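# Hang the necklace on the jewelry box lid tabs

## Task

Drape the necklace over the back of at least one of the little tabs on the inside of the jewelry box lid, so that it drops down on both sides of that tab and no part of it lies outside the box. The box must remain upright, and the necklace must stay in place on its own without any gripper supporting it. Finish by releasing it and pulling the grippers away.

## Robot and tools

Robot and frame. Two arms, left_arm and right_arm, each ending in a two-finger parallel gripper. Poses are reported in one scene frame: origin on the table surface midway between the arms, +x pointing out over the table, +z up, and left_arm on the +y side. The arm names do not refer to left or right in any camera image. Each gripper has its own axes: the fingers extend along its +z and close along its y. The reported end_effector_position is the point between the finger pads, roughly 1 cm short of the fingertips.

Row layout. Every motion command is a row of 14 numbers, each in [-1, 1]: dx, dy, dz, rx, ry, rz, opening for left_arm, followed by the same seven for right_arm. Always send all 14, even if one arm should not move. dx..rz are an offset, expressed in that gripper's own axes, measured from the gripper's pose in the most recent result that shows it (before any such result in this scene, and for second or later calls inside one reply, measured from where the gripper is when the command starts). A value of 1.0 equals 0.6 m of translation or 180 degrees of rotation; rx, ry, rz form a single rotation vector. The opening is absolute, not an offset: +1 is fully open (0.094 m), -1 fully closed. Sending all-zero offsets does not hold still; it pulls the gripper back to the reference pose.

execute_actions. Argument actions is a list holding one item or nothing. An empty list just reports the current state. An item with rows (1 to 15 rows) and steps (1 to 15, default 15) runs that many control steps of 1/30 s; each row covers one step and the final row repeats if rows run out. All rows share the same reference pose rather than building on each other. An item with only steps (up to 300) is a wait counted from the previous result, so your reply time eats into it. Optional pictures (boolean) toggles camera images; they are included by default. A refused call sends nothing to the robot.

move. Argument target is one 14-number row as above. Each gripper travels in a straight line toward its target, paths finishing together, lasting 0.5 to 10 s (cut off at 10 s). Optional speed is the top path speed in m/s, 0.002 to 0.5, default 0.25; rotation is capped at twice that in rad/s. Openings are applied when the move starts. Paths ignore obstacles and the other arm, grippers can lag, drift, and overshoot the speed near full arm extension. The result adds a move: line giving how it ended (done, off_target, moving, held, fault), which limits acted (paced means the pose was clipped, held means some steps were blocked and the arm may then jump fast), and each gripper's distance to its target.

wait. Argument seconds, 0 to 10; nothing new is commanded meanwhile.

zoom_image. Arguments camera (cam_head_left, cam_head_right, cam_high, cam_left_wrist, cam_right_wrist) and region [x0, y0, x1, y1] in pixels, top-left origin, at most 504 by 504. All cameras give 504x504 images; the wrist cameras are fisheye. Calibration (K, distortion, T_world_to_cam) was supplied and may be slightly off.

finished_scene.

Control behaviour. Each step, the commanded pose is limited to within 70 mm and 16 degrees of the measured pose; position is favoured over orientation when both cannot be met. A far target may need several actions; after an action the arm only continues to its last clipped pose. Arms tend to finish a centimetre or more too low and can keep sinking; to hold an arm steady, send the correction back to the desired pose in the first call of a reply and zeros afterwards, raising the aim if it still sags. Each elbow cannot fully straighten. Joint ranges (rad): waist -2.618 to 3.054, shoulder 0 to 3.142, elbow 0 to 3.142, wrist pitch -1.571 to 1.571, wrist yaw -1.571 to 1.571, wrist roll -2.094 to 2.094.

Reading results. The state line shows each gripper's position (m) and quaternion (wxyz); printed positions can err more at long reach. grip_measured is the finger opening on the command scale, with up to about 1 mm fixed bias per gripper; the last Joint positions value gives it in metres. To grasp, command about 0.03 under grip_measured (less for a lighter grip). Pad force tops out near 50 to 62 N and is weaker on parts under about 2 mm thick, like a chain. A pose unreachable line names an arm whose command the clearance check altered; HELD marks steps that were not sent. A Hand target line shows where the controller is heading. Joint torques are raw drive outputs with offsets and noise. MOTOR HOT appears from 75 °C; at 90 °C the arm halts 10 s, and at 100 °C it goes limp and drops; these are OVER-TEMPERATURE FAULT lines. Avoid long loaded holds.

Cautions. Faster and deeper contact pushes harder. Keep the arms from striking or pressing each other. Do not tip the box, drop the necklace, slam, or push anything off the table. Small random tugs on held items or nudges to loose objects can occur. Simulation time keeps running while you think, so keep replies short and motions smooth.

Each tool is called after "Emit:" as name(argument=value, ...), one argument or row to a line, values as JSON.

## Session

Emit:
execute_actions(
  actions=[],
)

Scene clock: 0.00 s of 4800.00 s.
left_arm: end_effector_position=(+0.4852, +0.1980, +0.1548) grip_measured=+1.000 end_effector_quat_wxyz=(+0.005, -0.452, +0.854, -0.257) | right_arm: end_effector_position=(-0.0466, +0.1129, +0.3099) grip_measured=+1.000 end_effector_quat_wxyz=(-0.422, +0.707, -0.469, -0.319)
Joint positions: left_arm=[-0.069  2.168  2.092 -1.277  0.476 -0.914  0.094] | right_arm=[ 1.572  1.366  1.294 -0.385  0.041 -0.317  0.094]
Joint velocities: left_arm=[-0.007  0.007 -0.012 -0.022 -0.081 -0.007  0.   ] | right_arm=[-0.002 -0.007  0.002 -0.037 -0.007 -0.037  0.   ]
Joint torques (N m, as the arm reports them, + toward a larger angle): no reading
Hand target (left_arm): +0.487, +0.198, +0.166; +0.019, -0.446, +0.855, -0.264
Hand target (right_arm): -0.047, +0.112, +0.322; -0.431, +0.700, -0.466, -0.328
camera_calibration (this result's frames):
cam_left_wrist: T_world_to_cam=[[0.731869, -0.510973, 0.45086, -0.321434], [-0.633293, -0.265712, 0.726868, 0.26935], [-0.251611, -0.817499, -0.518062, 0.476603], [0, 0, 0, 1]] pos_world=[0.525743, 0.296948, 0.196049]
cam_right_wrist: T_world_to_cam=[[0.788775, 0.319444, 0.525157, -0.163138], [0.583956, -0.656166, -0.477955, 0.285717], [0.19191, 0.683668, -0.704108, 0.260096], [0, 0, 0, 1]] pos_world=[-0.0880824, 0.0617715, 0.405369]

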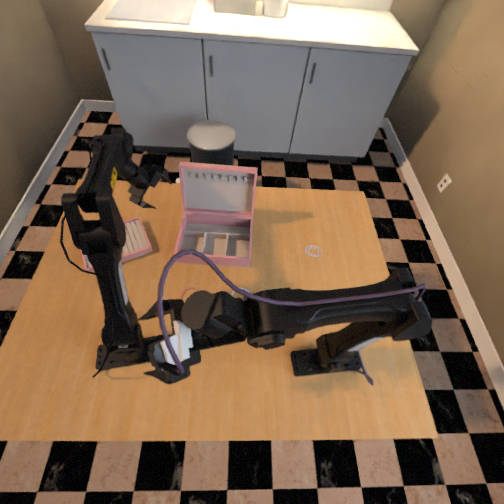

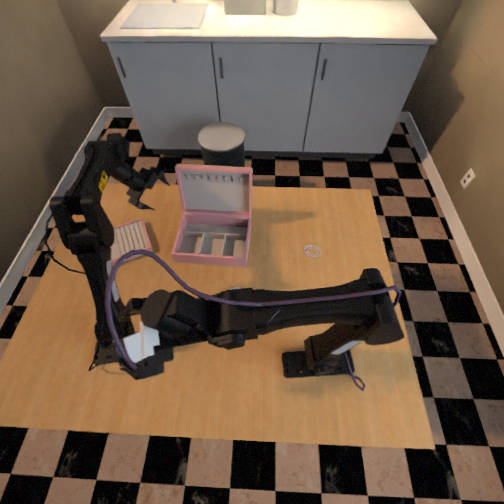

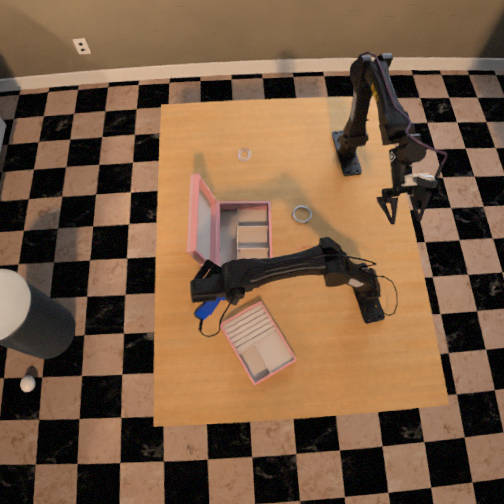

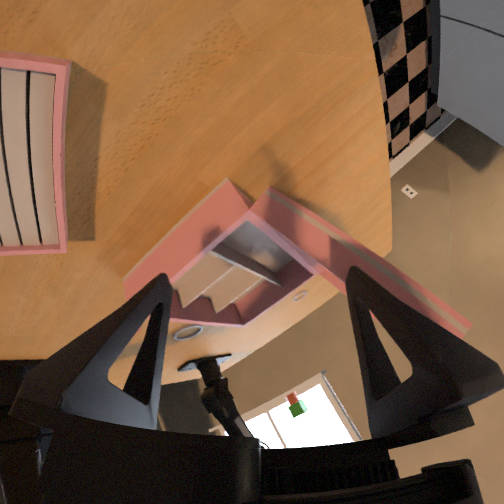

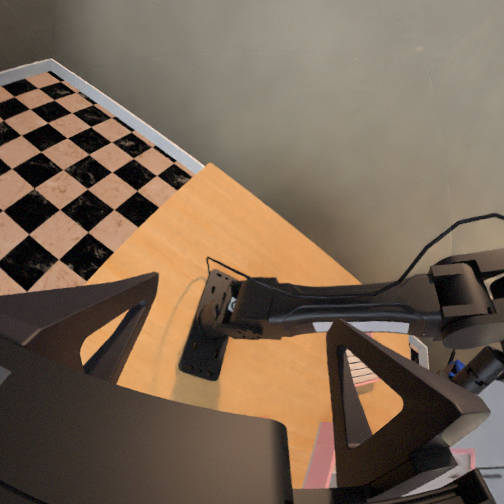

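Emit:
move(
  target=[0,0,0,0,0,0,1,0.81,-0.412,-0.56,0.249,0.329,0.552,-0.76],
)

Emit:
zoom_image(
  camera="cam_right_wrist",
  region=[150, 130, 350, 330],
)

Scene clock: 9.33 s of 4800.00 s.
left_arm: end_effector_position=(+0.4852, +0.1980, +0.1548) grip_measured=+1.000 end_effector_quat_wxyz=(+0.005, -0.452, +0.854, -0.257) | right_arm: end_effector_position=(+0.3773, -0.3264, +0.1086) grip_measured=-0.758 end_effector_quat_wxyz=(-0.007, -0.014, +1.000, -0.000)
Joint positions: left_arm=[-0.069  2.168  2.092 -1.277  0.476 -0.914  0.094] | right_arm=[-0.118  2.018  1.779 -1.345  0.    -0.039  0.011]
Joint velocities: left_arm=[ 0.002  0.007  0.002 -0.037 -0.022 -0.037  0.   ] | right_arm=[-0.002 -0.002  0.002 -0.022 -0.007 -0.066 -0.   ]
Joint torques (N m, as the arm reports them, + toward a larger angle): left_arm=[  0.   -11.96   6.     0.87   0.23  -0.02] | right_arm=[-0.57 -8.57  7.7  -0.02  0.11  0.08]
Hand target (left_arm): +0.485, +0.198, +0.155; +0.005, -0.452, +0.854, -0.257
Hand target (right_arm): +0.380, -0.331, +0.115; -0.002, -0.005, +1.000, -0.007
Off the commanded pose (left_arm): 0.000 m, 0 deg.
Off the commanded pose (right_arm): 0.011 m, 2 deg.
After step 90, 1.40 s passed at rest.
move: off_target (right_arm)
camera_calibration (this result's frames):
cam_left_wrist: T_world_to_cam=[[0.731869, -0.510973, 0.45086, -0.321434], [-0.633293, -0.265712, 0.726868, 0.26935], [-0.251611, -0.817499, -0.518062, 0.476603], [0, 0, 0, 1]] pos_world=[0.525743, 0.296948, 0.196049]
cam_right_wrist: T_world_to_cam=[[0.316892, -0.948346, -0.0147845, -0.428519], [-0.858009, -0.293279, 0.421673, 0.218563], [-0.404228, -0.12094, -0.906627, 0.321612], [0, 0, 0, 1]] pos_world=[0.453328, -0.303389, 0.193085]

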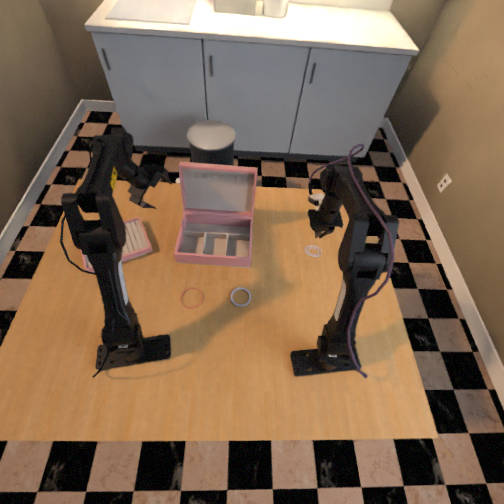

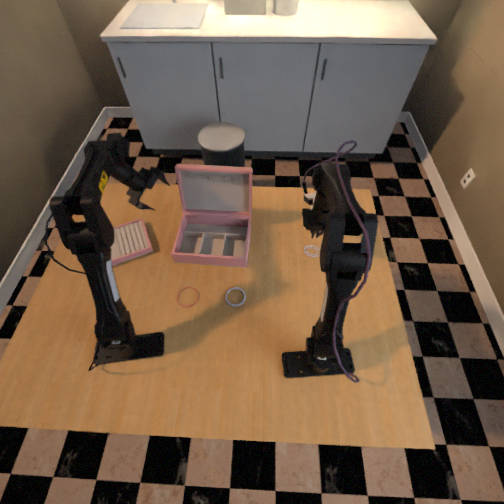

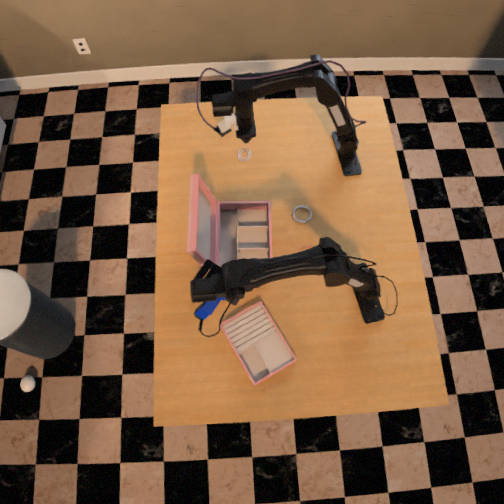

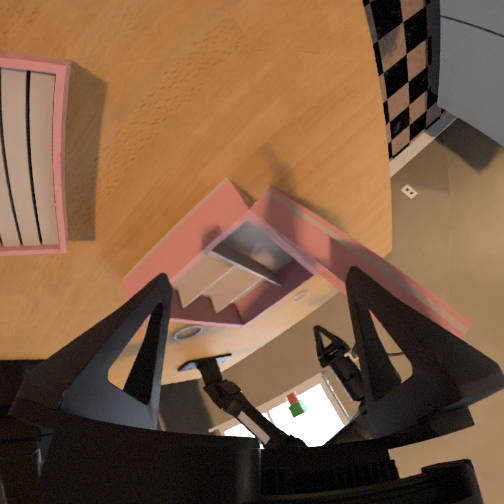

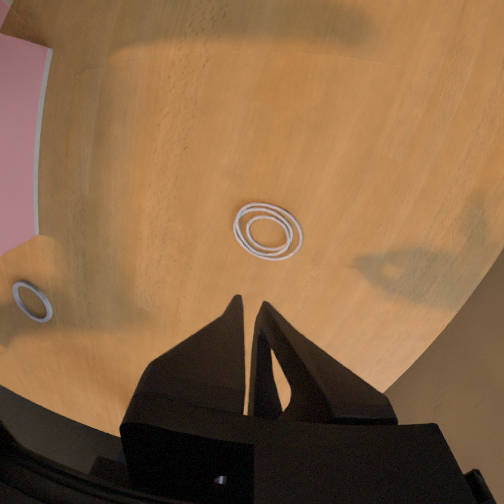

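Region (150, 130, 350, 330) of cam_right_wrist's 504x504 image, scaled by 2.520, with more detail than that image has.

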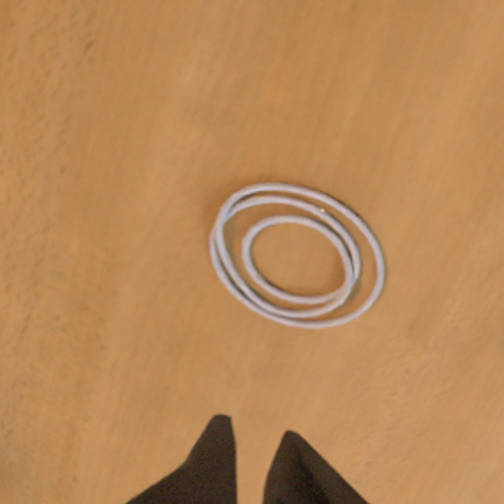

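Emit:
move(
  target=[0,0,0,0,0,0,1,-0.03,-0.078,0.14,0,0,0,-0.76],
  speed=0.15,
)

Emit:
zoom_image(
  camera="cam_right_wrist",
  region=[140, 200, 340, 360],
)

Scene clock: 13.03 s of 4800.00 s.
left_arm: end_effector_position=(+0.4852, +0.1980, +0.1548) grip_measured=+1.000 end_effector_quat_wxyz=(+0.005, -0.452, +0.854, -0.257) | right_arm: end_effector_position=(+0.3912, -0.3687, +0.0237) grip_measured=-0.758 end_effector_quat_wxyz=(-0.017, -0.012, +1.000, +0.002)
Joint positions: left_arm=[-0.069  2.168  2.092 -1.277  0.476 -0.914  0.094] | right_arm=[-0.224  2.152  1.642 -1.095  0.001 -0.14   0.011]
Joint velocities: left_arm=[-0.007 -0.007 -0.012  0.022  0.037 -0.081  0.   ] | right_arm=[-0.012 -0.007 -0.012  0.022  0.037 -0.022 -0.   ]
Joint torques (N m, as the arm reports them, + toward a larger angle): left_arm=[  0.04 -11.93   5.98   0.86   0.24  -0.02] | right_arm=[-0.56 -9.56  5.21  0.33 -0.01 -0.11]
Hand target (left_arm): +0.485, +0.198, +0.155; +0.005, -0.452, +0.854, -0.257
Hand target (right_arm): +0.395, -0.372, +0.023; -0.008, -0.014, +1.000, -0.000
Off the commanded pose (left_arm): 0.000 m, 0 deg.
Off the commanded pose (right_arm): 0.006 m, 1 deg.
move: done
camera_calibration (this result's frames):
cam_left_wrist: T_world_to_cam=[[0.731869, -0.510973, 0.45086, -0.321434], [-0.633293, -0.265712, 0.726868, 0.26935], [-0.251611, -0.817499, -0.518062, 0.476603], [0, 0, 0, 1]] pos_world=[0.525743, 0.296948, 0.196049]
cam_right_wrist: T_world_to_cam=[[0.312125, -0.949725, -0.0245186, -0.472751], [-0.850381, -0.290797, 0.438507, 0.251373], [-0.423591, -0.116019, -0.898393, 0.254335], [0, 0, 0, 1]] pos_world=[0.469054, -0.346377, 0.106673]

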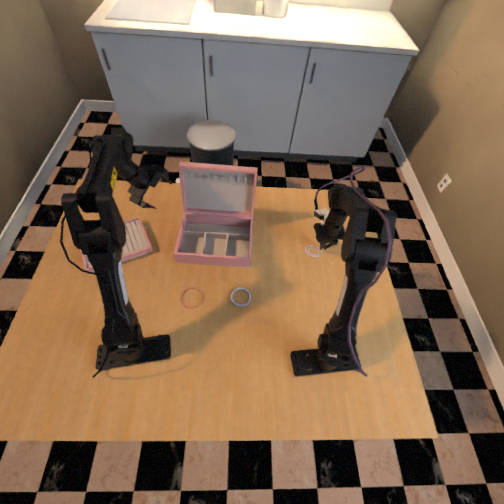

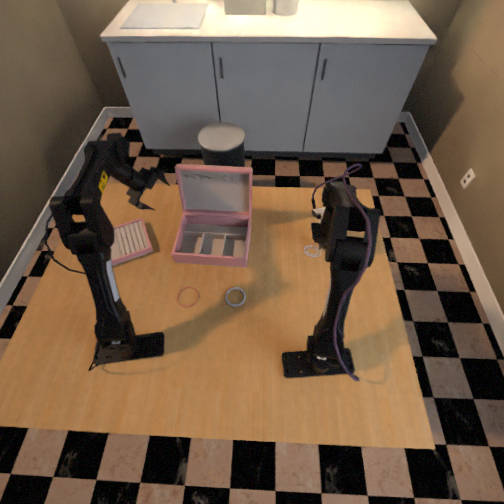

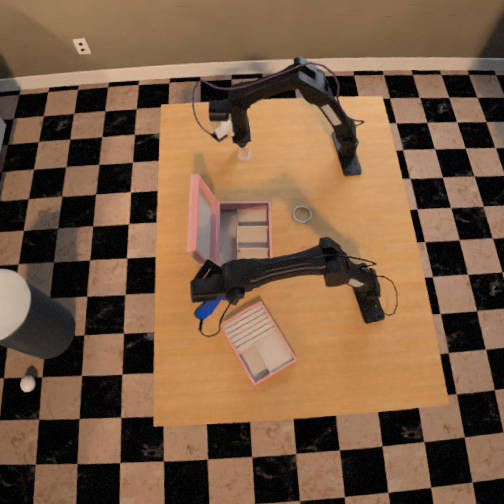

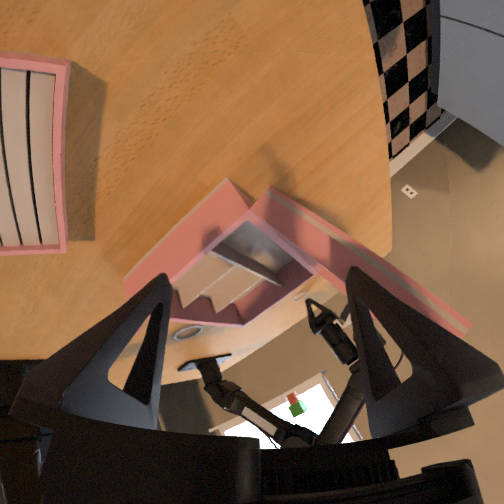

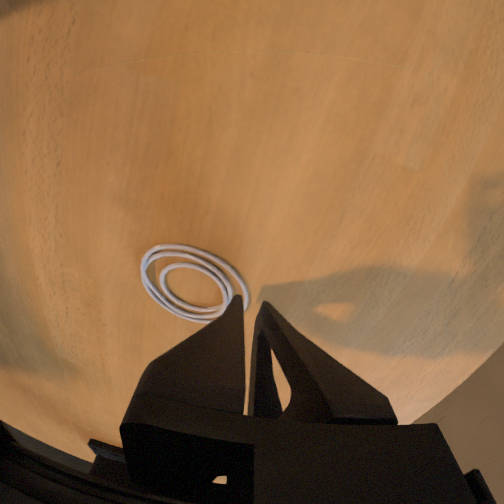

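Region (140, 200, 340, 360) of cam_right_wrist's 504x504 image, scaled by 2.520, with more detail than that image has; it fills the top 403 rows of this view, and the rest is white.

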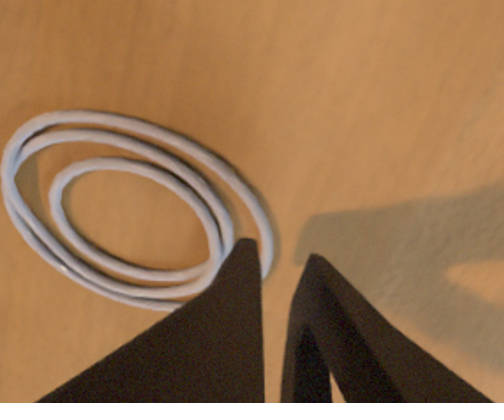

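Emit:
move(
  target=[0,0,0,0,0,0,1,-0.004,0.013,0.02,0,0,0,-0.76],
  speed=0.04,
)

Emit:
zoom_image(
  camera="cam_right_wrist",
  region=[140, 200, 340, 360],
)

Scene clock: 15.67 s of 4800.00 s.
left_arm: end_effector_position=(+0.4852, +0.1980, +0.1548) grip_measured=+1.000 end_effector_quat_wxyz=(+0.005, -0.452, +0.854, -0.257) | right_arm: end_effector_position=(+0.3900, -0.3640, +0.0148) grip_measured=-0.758 end_effector_quat_wxyz=(-0.022, -0.013, +1.000, +0.002)
Joint positions: left_arm=[-0.069  2.168  2.092 -1.277  0.476 -0.914  0.094] | right_arm=[-0.213  2.165  1.626 -1.076  0.001 -0.13   0.011]
Joint velocities: left_arm=[-0.032  0.002  0.002  0.037 -0.037  0.007  0.   ] | right_arm=[ 0.012  0.017 -0.007  0.051 -0.066 -0.051  0.001]
Joint torques (N m, as the arm reports them, + toward a larger angle): left_arm=[  0.02 -11.99   5.99   0.87   0.24  -0.02] | right_arm=[ 0.61 -9.1   4.94  0.26 -0.03  0.08]
Hand target (left_arm): +0.485, +0.198, +0.155; +0.005, -0.452, +0.854, -0.257
Hand target (right_arm): +0.393, -0.361, +0.012; -0.017, -0.012, +1.000, +0.002
Off the commanded pose (left_arm): 0.000 m, 0 deg.
Off the commanded pose (right_arm): 0.005 m, 1 deg.
move: done
camera_calibration (this result's frames):
cam_left_wrist: T_world_to_cam=[[0.731869, -0.510973, 0.45086, -0.321434], [-0.633293, -0.265712, 0.726868, 0.26935], [-0.251611, -0.817499, -0.518062, 0.476603], [0, 0, 0, 1]] pos_world=[0.525743, 0.296948, 0.196049]
cam_right_wrist: T_world_to_cam=[[0.313309, -0.949225, -0.0284466, -0.468342], [-0.845387, -0.292431, 0.446996, 0.25297], [-0.432619, -0.115999, -0.894084, 0.24988], [0, 0, 0, 1]] pos_world=[0.468696, -0.341599, 0.0970147]

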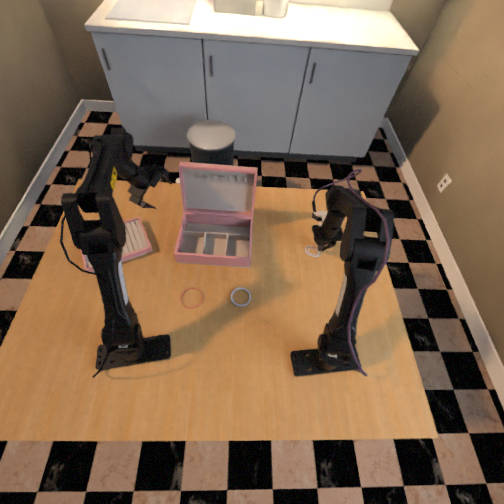

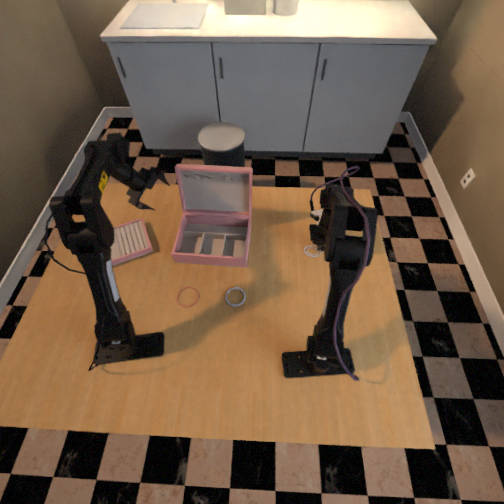

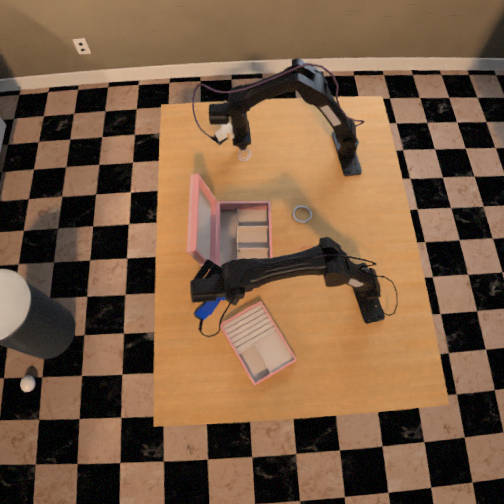

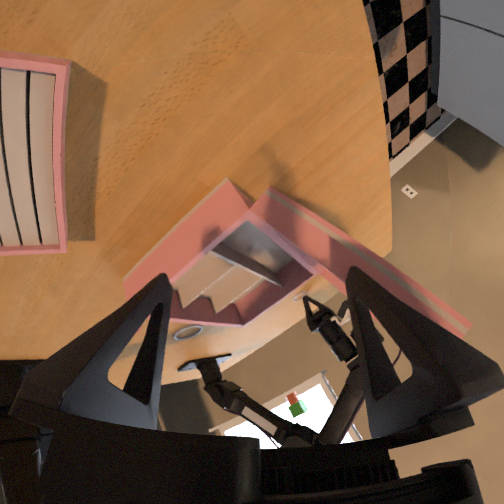

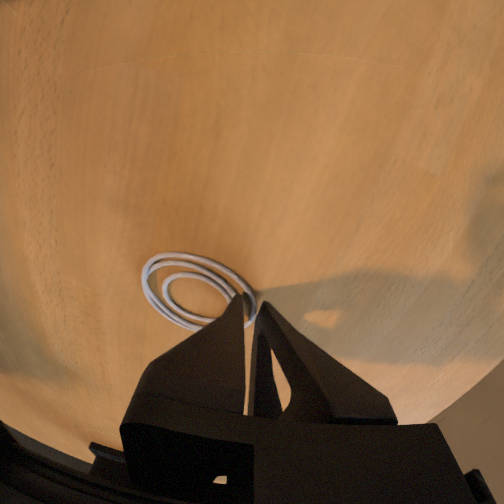

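Region (140, 200, 340, 360) of cam_right_wrist's 504x504 image, scaled by 2.520, with more detail than that image has; it fills the top 403 rows of this view, and the rest is white.

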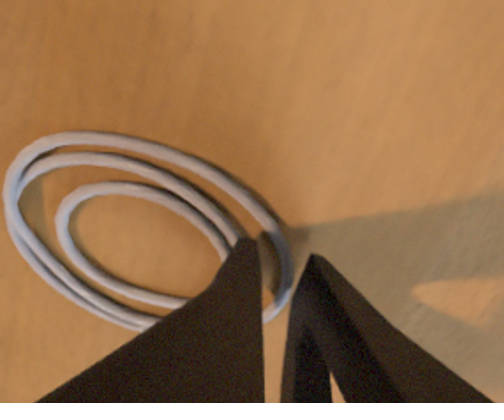

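Emit:
move(
  target=[0,0,0,0,0,0,1,-0.012,-0.011,0.016,0,0,0,-0.76],
  speed=0.03,
)

Emit:
zoom_image(
  camera="cam_right_wrist",
  region=[140, 200, 340, 360],
)

Scene clock: 21.53 s of 4800.00 s.
left_arm: end_effector_position=(+0.4852, +0.1980, +0.1548) grip_measured=+1.000 end_effector_quat_wxyz=(+0.005, -0.452, +0.854, -0.257) | right_arm: end_effector_position=(+0.3916, -0.3661, +0.0132) grip_measured=-0.758 end_effector_quat_wxyz=(-0.022, -0.012, +1.000, +0.002)
Joint positions: left_arm=[-0.069  2.168  2.092 -1.277  0.476 -0.914  0.094] | right_arm=[-0.217  2.174  1.634 -1.075  0.002 -0.134  0.011]
Joint velocities: left_arm=[-0.002  0.002 -0.017  0.051 -0.066 -0.081  0.   ] | right_arm=[-0.002 -0.007  0.007 -0.007  0.007 -0.007 -0.001]
Joint torques (N m, as the arm reports them, + toward a larger angle): left_arm=[  0.03 -11.96   6.01   0.86   0.23  -0.01] | right_arm=[-0.8  -7.15  6.41  0.24 -0.03 -0.05]
Hand target (left_arm): +0.485, +0.198, +0.155; +0.005, -0.452, +0.854, -0.257
Hand target (right_arm): +0.397, -0.370, +0.005; -0.022, -0.013, +1.000, +0.002
Off the commanded pose (left_arm): 0.000 m, 0 deg.
Off the commanded pose (right_arm): 0.011 m, 0 deg.
After step 90, 2.10 s passed at rest.
move: off_target (right_arm)
camera_calibration (this result's frames):
cam_left_wrist: T_world_to_cam=[[0.731869, -0.510973, 0.45086, -0.321434], [-0.633293, -0.265712, 0.726868, 0.26935], [-0.251611, -0.817499, -0.518062, 0.476603], [0, 0, 0, 1]] pos_world=[0.525743, 0.296948, 0.196049]
cam_right_wrist: T_world_to_cam=[[0.312239, -0.949589, -0.0280514, -0.470608], [-0.845511, -0.291237, 0.44754, 0.254811], [-0.433149, -0.116022, -0.893824, 0.249074], [0, 0, 0, 1]] pos_world=[0.470274, -0.343777, 0.0953893]

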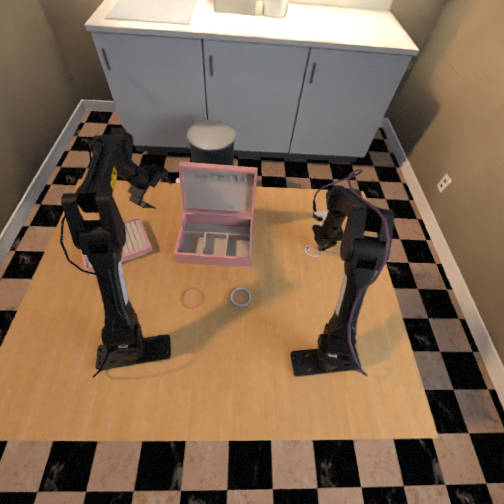

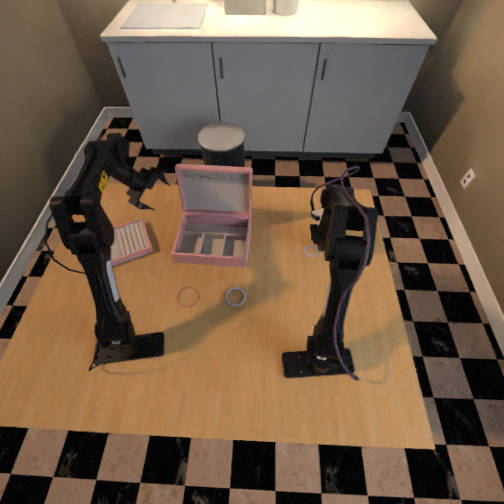

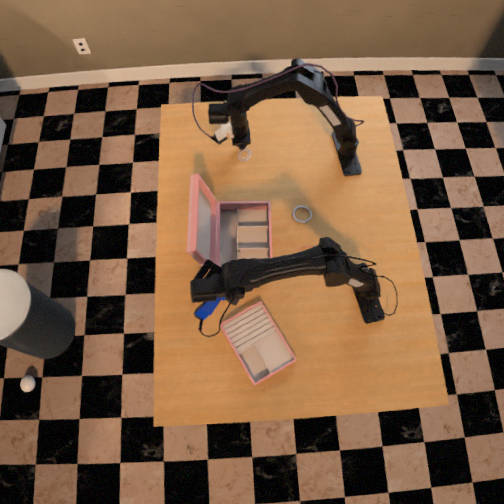

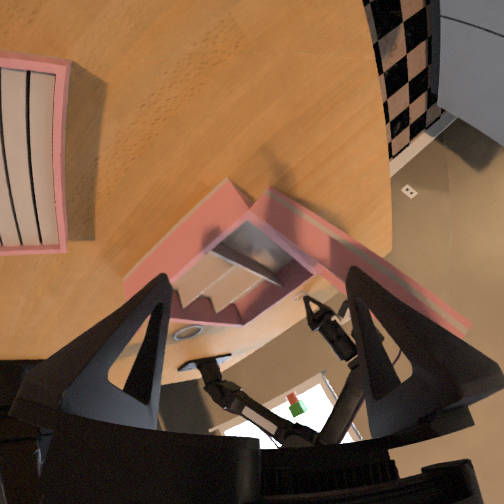

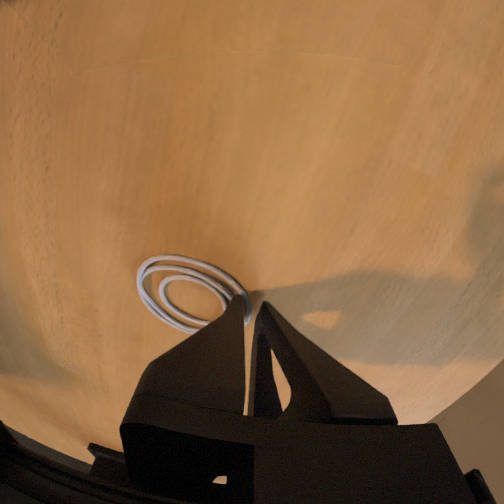

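Region (140, 200, 340, 360) of cam_right_wrist's 504x504 image, scaled by 2.520, with more detail than that image has; it fills the top 403 rows of this view, and the rest is white.

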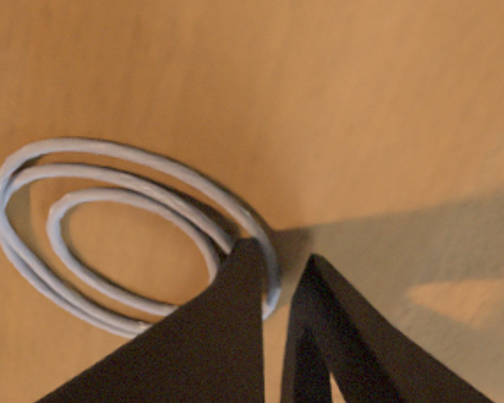

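Emit:
move(
  target=[0,0,0,0,0,0,1,0,0,0.004,0,0,0,-1],
)

Emit:
move(
  target=[0,0,0,0,0,0,1,0.05,0.05,-0.42,0,-0.08,0,-1],
  speed=0.15,
)

Scene clock: 24.17 s of 4800.00 s.
left_arm: end_effector_position=(+0.4852, +0.1980, +0.1548) grip_measured=+1.000 end_effector_quat_wxyz=(+0.005, -0.452, +0.854, -0.257) | right_arm: end_effector_position=(+0.3921, -0.3661, +0.0132) grip_measured=-0.989 end_effector_quat_wxyz=(-0.021, -0.012, +1.000, +0.002)
Joint positions: left_arm=[-0.069  2.168  2.092 -1.277  0.476 -0.914  0.094] | right_arm=[-0.217  2.174  1.634 -1.073  0.001 -0.135  0.   ]
Joint velocities: left_arm=[-0.017  0.007 -0.017 -0.066 -0.051  0.007  0.   ] | right_arm=[ 0.012 -0.007  0.002 -0.007 -0.007 -0.037 -0.001]
Joint torques (N m, as the arm reports them, + toward a larger angle): left_arm=[  0.05 -11.96   6.01   0.86   0.24  -0.01] | right_arm=[ 0.02 -9.26  4.92  0.16 -0.01  0.  ]
Hand target (left_arm): +0.485, +0.198, +0.155; +0.005, -0.452, +0.854, -0.257
Hand target (right_arm): +0.391, -0.366, +0.011; -0.022, -0.012, +1.000, +0.002
Off the commanded pose (left_arm): 0.000 m, 0 deg.
Off the commanded pose (right_arm): 0.002 m, 0 deg.
move: done
camera_calibration (this result's frames):
cam_left_wrist: T_world_to_cam=[[0.731869, -0.510973, 0.45086, -0.321434], [-0.633293, -0.265712, 0.726868, 0.26935], [-0.251611, -0.817499, -0.518062, 0.476603], [0, 0, 0, 1]] pos_world=[0.525743, 0.296948, 0.196049]
cam_right_wrist: T_world_to_cam=[[0.313011, -0.949352, -0.027479, -0.471006], [-0.846329, -0.291939, 0.445531, 0.255398], [-0.430988, -0.1162, -0.894845, 0.248401], [0, 0, 0, 1]] pos_world=[0.470639, -0.343726, 0.0955499]

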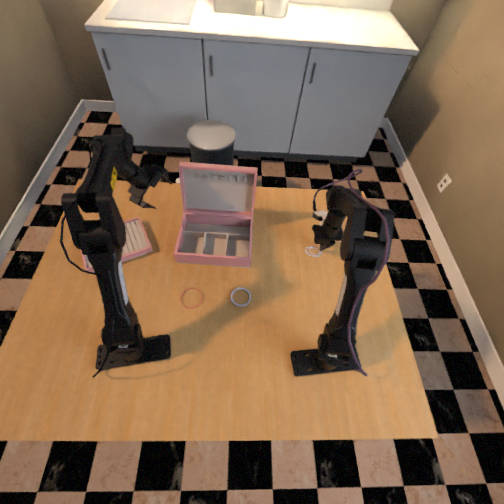

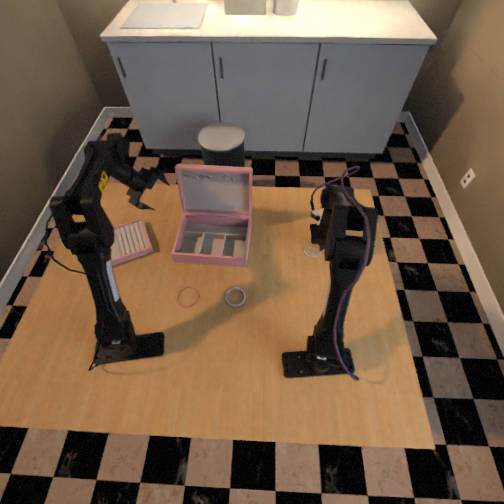

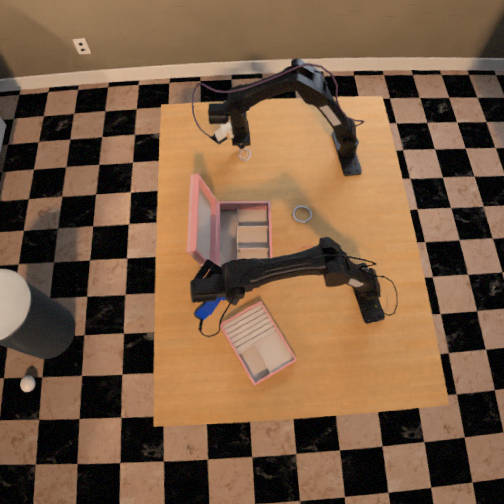

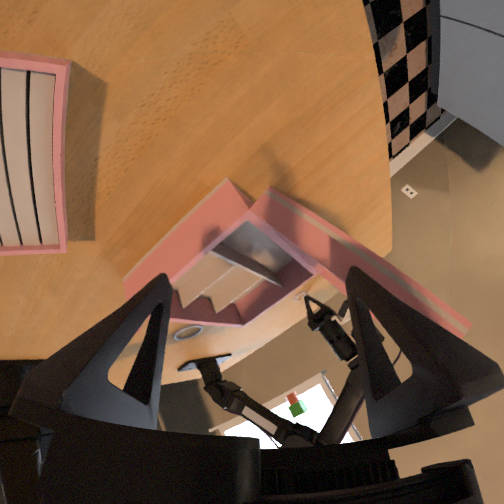

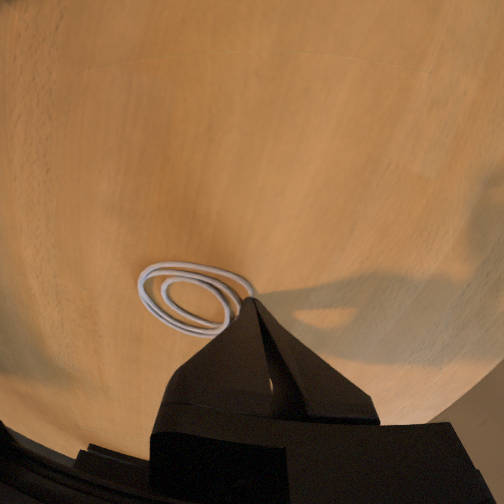

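Scene clock: 26.27 s of 4800.00 s.
left_arm: end_effector_position=(+0.4852, +0.1980, +0.1548) grip_measured=+1.000 end_effector_quat_wxyz=(+0.005, -0.452, +0.854, -0.257) | right_arm: end_effector_position=(+0.3751, -0.3474, +0.2547) grip_measured=-0.991 end_effector_quat_wxyz=(+0.137, -0.009, +0.990, -0.008)
Joint positions: left_arm=[-0.069  2.168  2.092 -1.277  0.476 -0.914  0.094] | right_arm=[-0.176  1.851  2.114 -1.558 -0.006 -0.087  0.   ]
Joint velocities: left_arm=[-0.012 -0.017 -0.002 -0.051 -0.037 -0.066  0.   ] | right_arm=[-0.002 -0.037  0.002  0.007  0.007 -0.095 -0.001]
Joint torques (N m, as the arm reports them, + toward a larger angle): left_arm=[  0.02 -11.93   5.94   0.87   0.24  -0.01] | right_arm=[ 0.97 -8.58  6.92  0.47 -0.18  0.09]
Hand target (left_arm): +0.485, +0.198, +0.155; +0.005, -0.452, +0.854, -0.257
Hand target (right_arm): +0.372, -0.340, +0.267; +0.150, -0.010, +0.989, -0.000
Off the commanded pose (left_arm): 0.000 m, 0 deg.
Off the commanded pose (right_arm): 0.015 m, 4 deg.
joint sent to its limit (right arm) — the command would take joint 4 (wrist pitch) past its lower limit, so that joint was sent only as far as its limit.
move: off_target (right_arm)
camera_calibration (this result's frames):
cam_left_wrist: T_world_to_cam=[[0.731869, -0.510973, 0.45086, -0.321434], [-0.633293, -0.265712, 0.726868, 0.26935], [-0.251611, -0.817499, -0.518062, 0.476603], [0, 0, 0, 1]] pos_world=[0.525743, 0.296948, 0.196049]
cam_right_wrist: T_world_to_cam=[[0.297677, -0.950817, 0.0856417, -0.464801], [-0.945604, -0.281331, 0.163361, 0.251675], [-0.131233, -0.129612, -0.982842, 0.3647], [0, 0, 0, 1]] pos_world=[0.424206, -0.323868, 0.357135]

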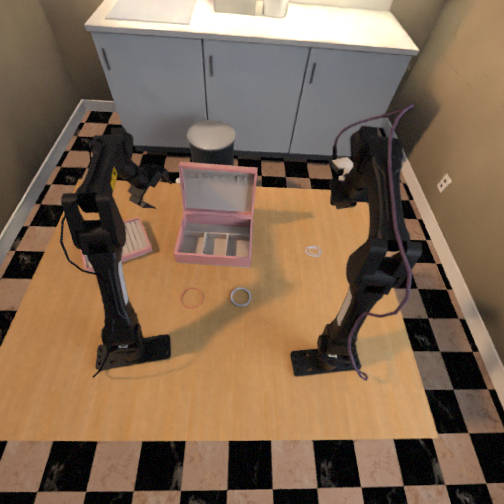

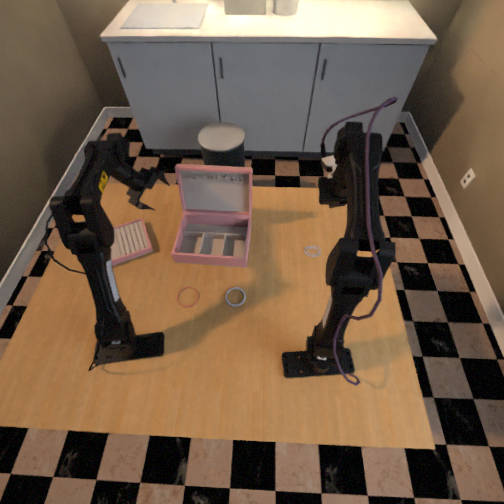

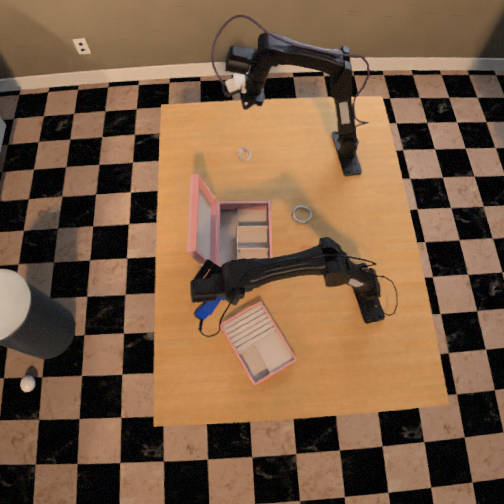

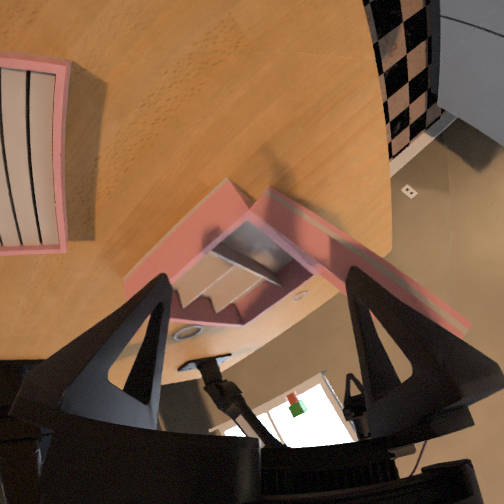

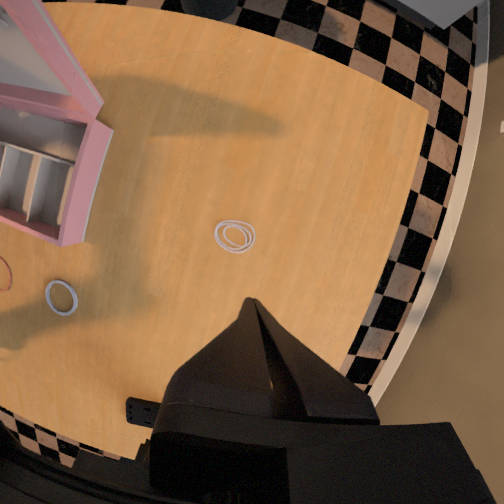

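Emit:
move(
  target=[0,0,0,0,0,0,1,0.06,-0.035,0.37,0,0.088,0,-0.76],
  speed=0.2,
)

Emit:
zoom_image(
  camera="cam_right_wrist",
  region=[140, 200, 340, 360],
)

Scene clock: 29.77 s of 4800.00 s.
left_arm: end_effector_position=(+0.4852, +0.1980, +0.1548) grip_measured=+1.000 end_effector_quat_wxyz=(+0.005, -0.452, +0.854, -0.257) | right_arm: end_effector_position=(+0.3958, -0.3629, +0.0274) grip_measured=-0.762 end_effector_quat_wxyz=(-0.015, -0.009, +1.000, -0.002)
Joint positions: left_arm=[-0.069  2.168  2.092 -1.277  0.476 -0.914  0.094] | right_arm=[-0.206  2.16   1.669 -1.111  0.007 -0.117  0.011]
Joint velocities: left_arm=[ 0.007 -0.007 -0.007  0.037 -0.066  0.037  0.   ] | right_arm=[-0.017 -0.012 -0.002 -0.081 -0.022  0.007 -0.001]
Joint torques (N m, as the arm reports them, + toward a larger angle): left_arm=[ -0.01 -11.95   5.99   0.86   0.25  -0.02] | right_arm=[ -0.9  -10.11   5.55   0.29   0.1   -0.11]
Hand target (left_arm): +0.485, +0.198, +0.155; +0.005, -0.452, +0.854, -0.257
Hand target (right_arm): +0.401, -0.370, +0.031; -0.001, -0.009, +1.000, -0.009
Off the commanded pose (left_arm): 0.000 m, 0 deg.
Off the commanded pose (right_arm): 0.011 m, 2 deg.
move: off_target (right_arm)
camera_calibration (this result's frames):
cam_left_wrist: T_world_to_cam=[[0.731869, -0.510973, 0.45086, -0.321434], [-0.633293, -0.265712, 0.726868, 0.26935], [-0.251611, -0.817499, -0.518062, 0.476603], [0, 0, 0, 1]] pos_world=[0.525743, 0.296948, 0.196049]
cam_right_wrist: T_world_to_cam=[[0.307664, -0.951343, -0.017021, -0.467535], [-0.853144, -0.283739, 0.437764, 0.259017], [-0.421293, -0.120163, -0.898929, 0.257871], [0, 0, 0, 1]] pos_world=[0.473462, -0.340306, 0.110462]

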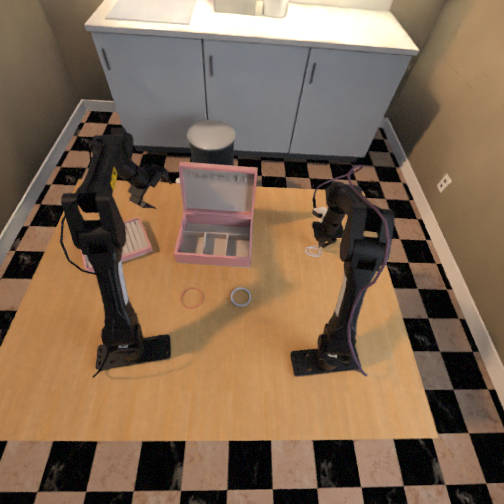

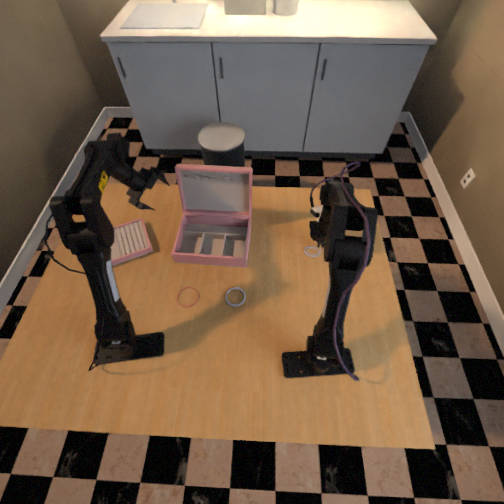

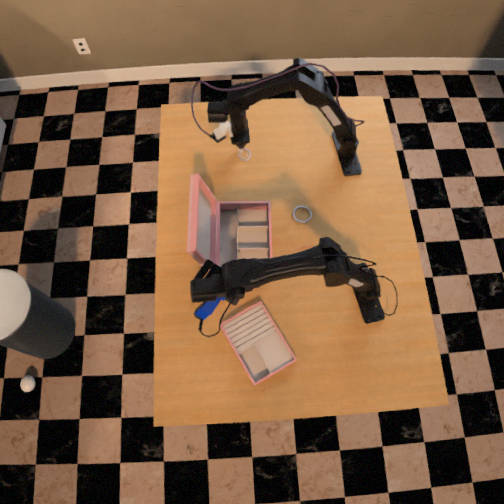

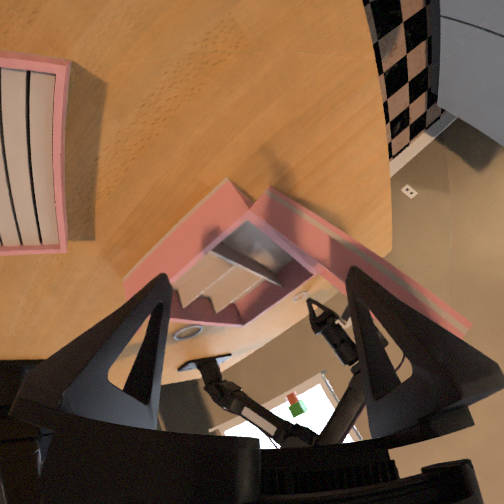

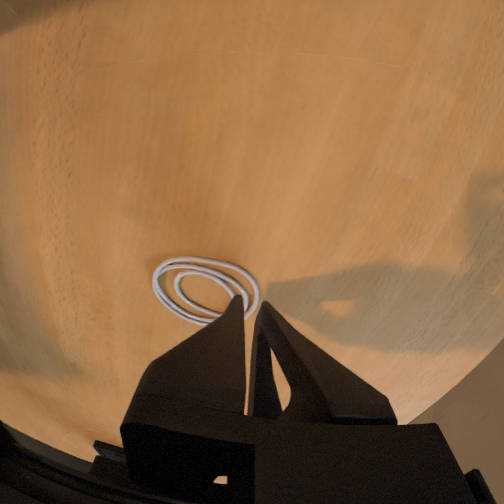

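Region (140, 200, 340, 360) of cam_right_wrist's 504x504 image, scaled by 2.520, with more detail than that image has; it fills the top 403 rows of this view, and the rest is white.

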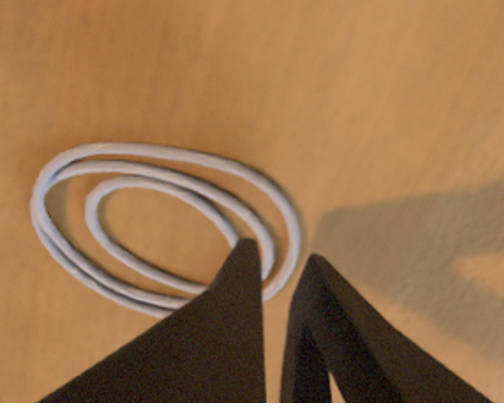

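Emit:
move(
  target=[0,0,0,0,0,0,1,0.03,0.05,0,0,0,0.48,-0.78],
  speed=0.3,
)

Emit:
zoom_image(
  camera="cam_right_wrist",
  region=[150, 200, 350, 360],
)

Scene clock: 37.30 s of 4800.00 s.
left_arm: end_effector_position=(+0.4852, +0.1980, +0.1548) grip_measured=+1.000 end_effector_quat_wxyz=(+0.005, -0.452, +0.854, -0.257) | right_arm: end_effector_position=(+0.3728, -0.3375, +0.0180) grip_measured=-0.778 end_effector_quat_wxyz=(-0.026, +0.676, +0.736, -0.026)
Joint positions: left_arm=[-0.069  2.168  2.092 -1.277  0.476 -0.914  0.094] | right_arm=[-0.145  2.117  1.561 -1.087  0.007  1.449  0.01 ]
Joint velocities: left_arm=[-0.002  0.007 -0.002 -0.007  0.007 -0.022  0.   ] | right_arm=[-0.002 -0.012 -0.002  0.11  -0.022 -0.007 -0.   ]
Joint torques (N m, as the arm reports them, + toward a larger angle): left_arm=[  0.01 -11.99   5.99   0.87   0.24  -0.01] | right_arm=[  0.95 -11.66   4.7    0.18  -0.05   0.04]
Hand target (left_arm): +0.485, +0.198, +0.155; +0.005, -0.452, +0.854, -0.257
Hand target (right_arm): +0.377, -0.333, +0.028; -0.010, +0.678, +0.735, -0.011
Off the commanded pose (left_arm): 0.000 m, 0 deg.
Off the commanded pose (right_arm): 0.012 m, 2 deg.
After step 90, 1.37 s passed at rest.
move: off_target (right_arm)
camera_calibration (this result's frames):
cam_left_wrist: T_world_to_cam=[[0.731869, -0.510973, 0.45086, -0.321434], [-0.633293, -0.265712, 0.726868, 0.26935], [-0.251611, -0.817499, -0.518062, 0.476603], [0, 0, 0, 1]] pos_world=[0.525743, 0.296948, 0.196049]
cam_right_wrist: T_world_to_cam=[[-0.927438, -0.369379, 0.0584718, 0.218991], [-0.310323, 0.847369, 0.430889, 0.430245], [-0.208708, 0.381478, -0.900508, 0.332861], [0, 0, 0, 1]] pos_world=[0.406086, -0.410665, 0.101551]

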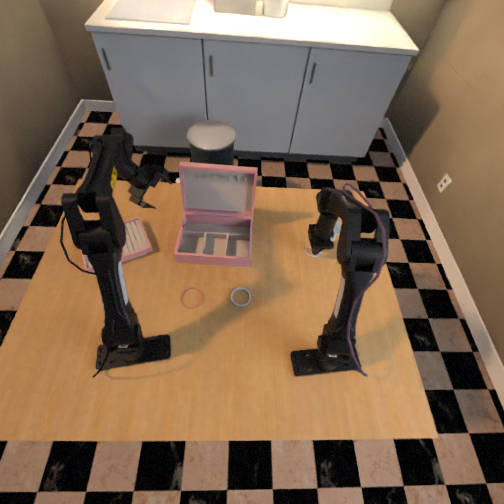

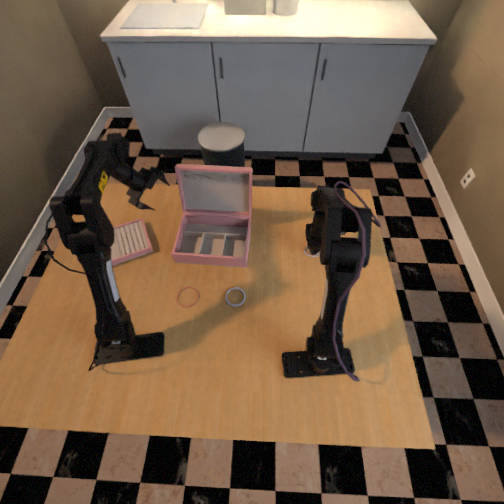

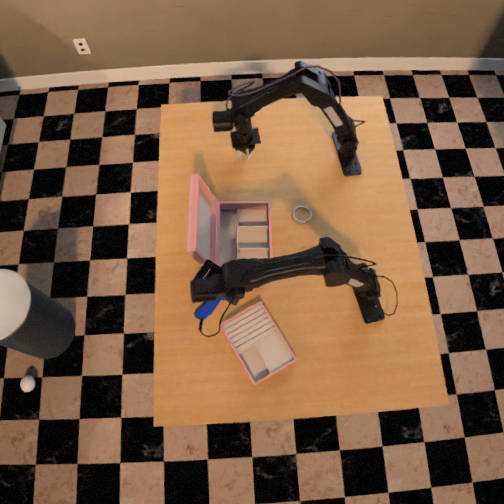

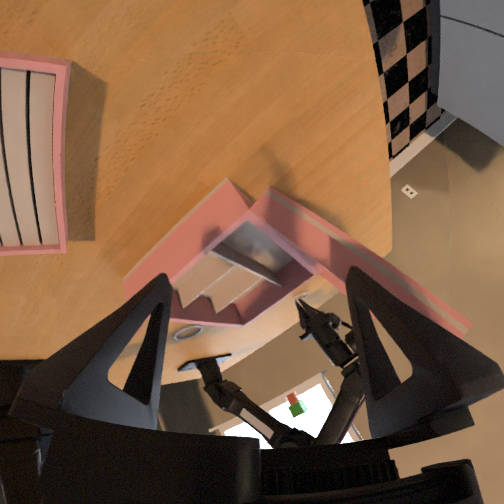

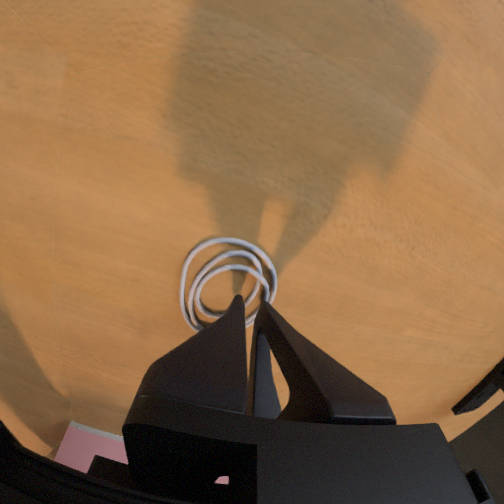

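Region (150, 200, 350, 360) of cam_right_wrist's 504x504 image, scaled by 2.520, with more detail than that image has; it fills the top 403 rows of this view, and the rest is white.

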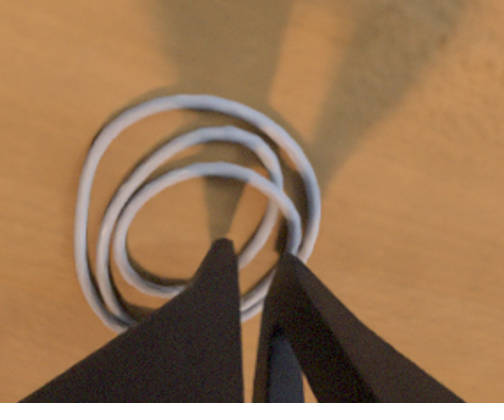

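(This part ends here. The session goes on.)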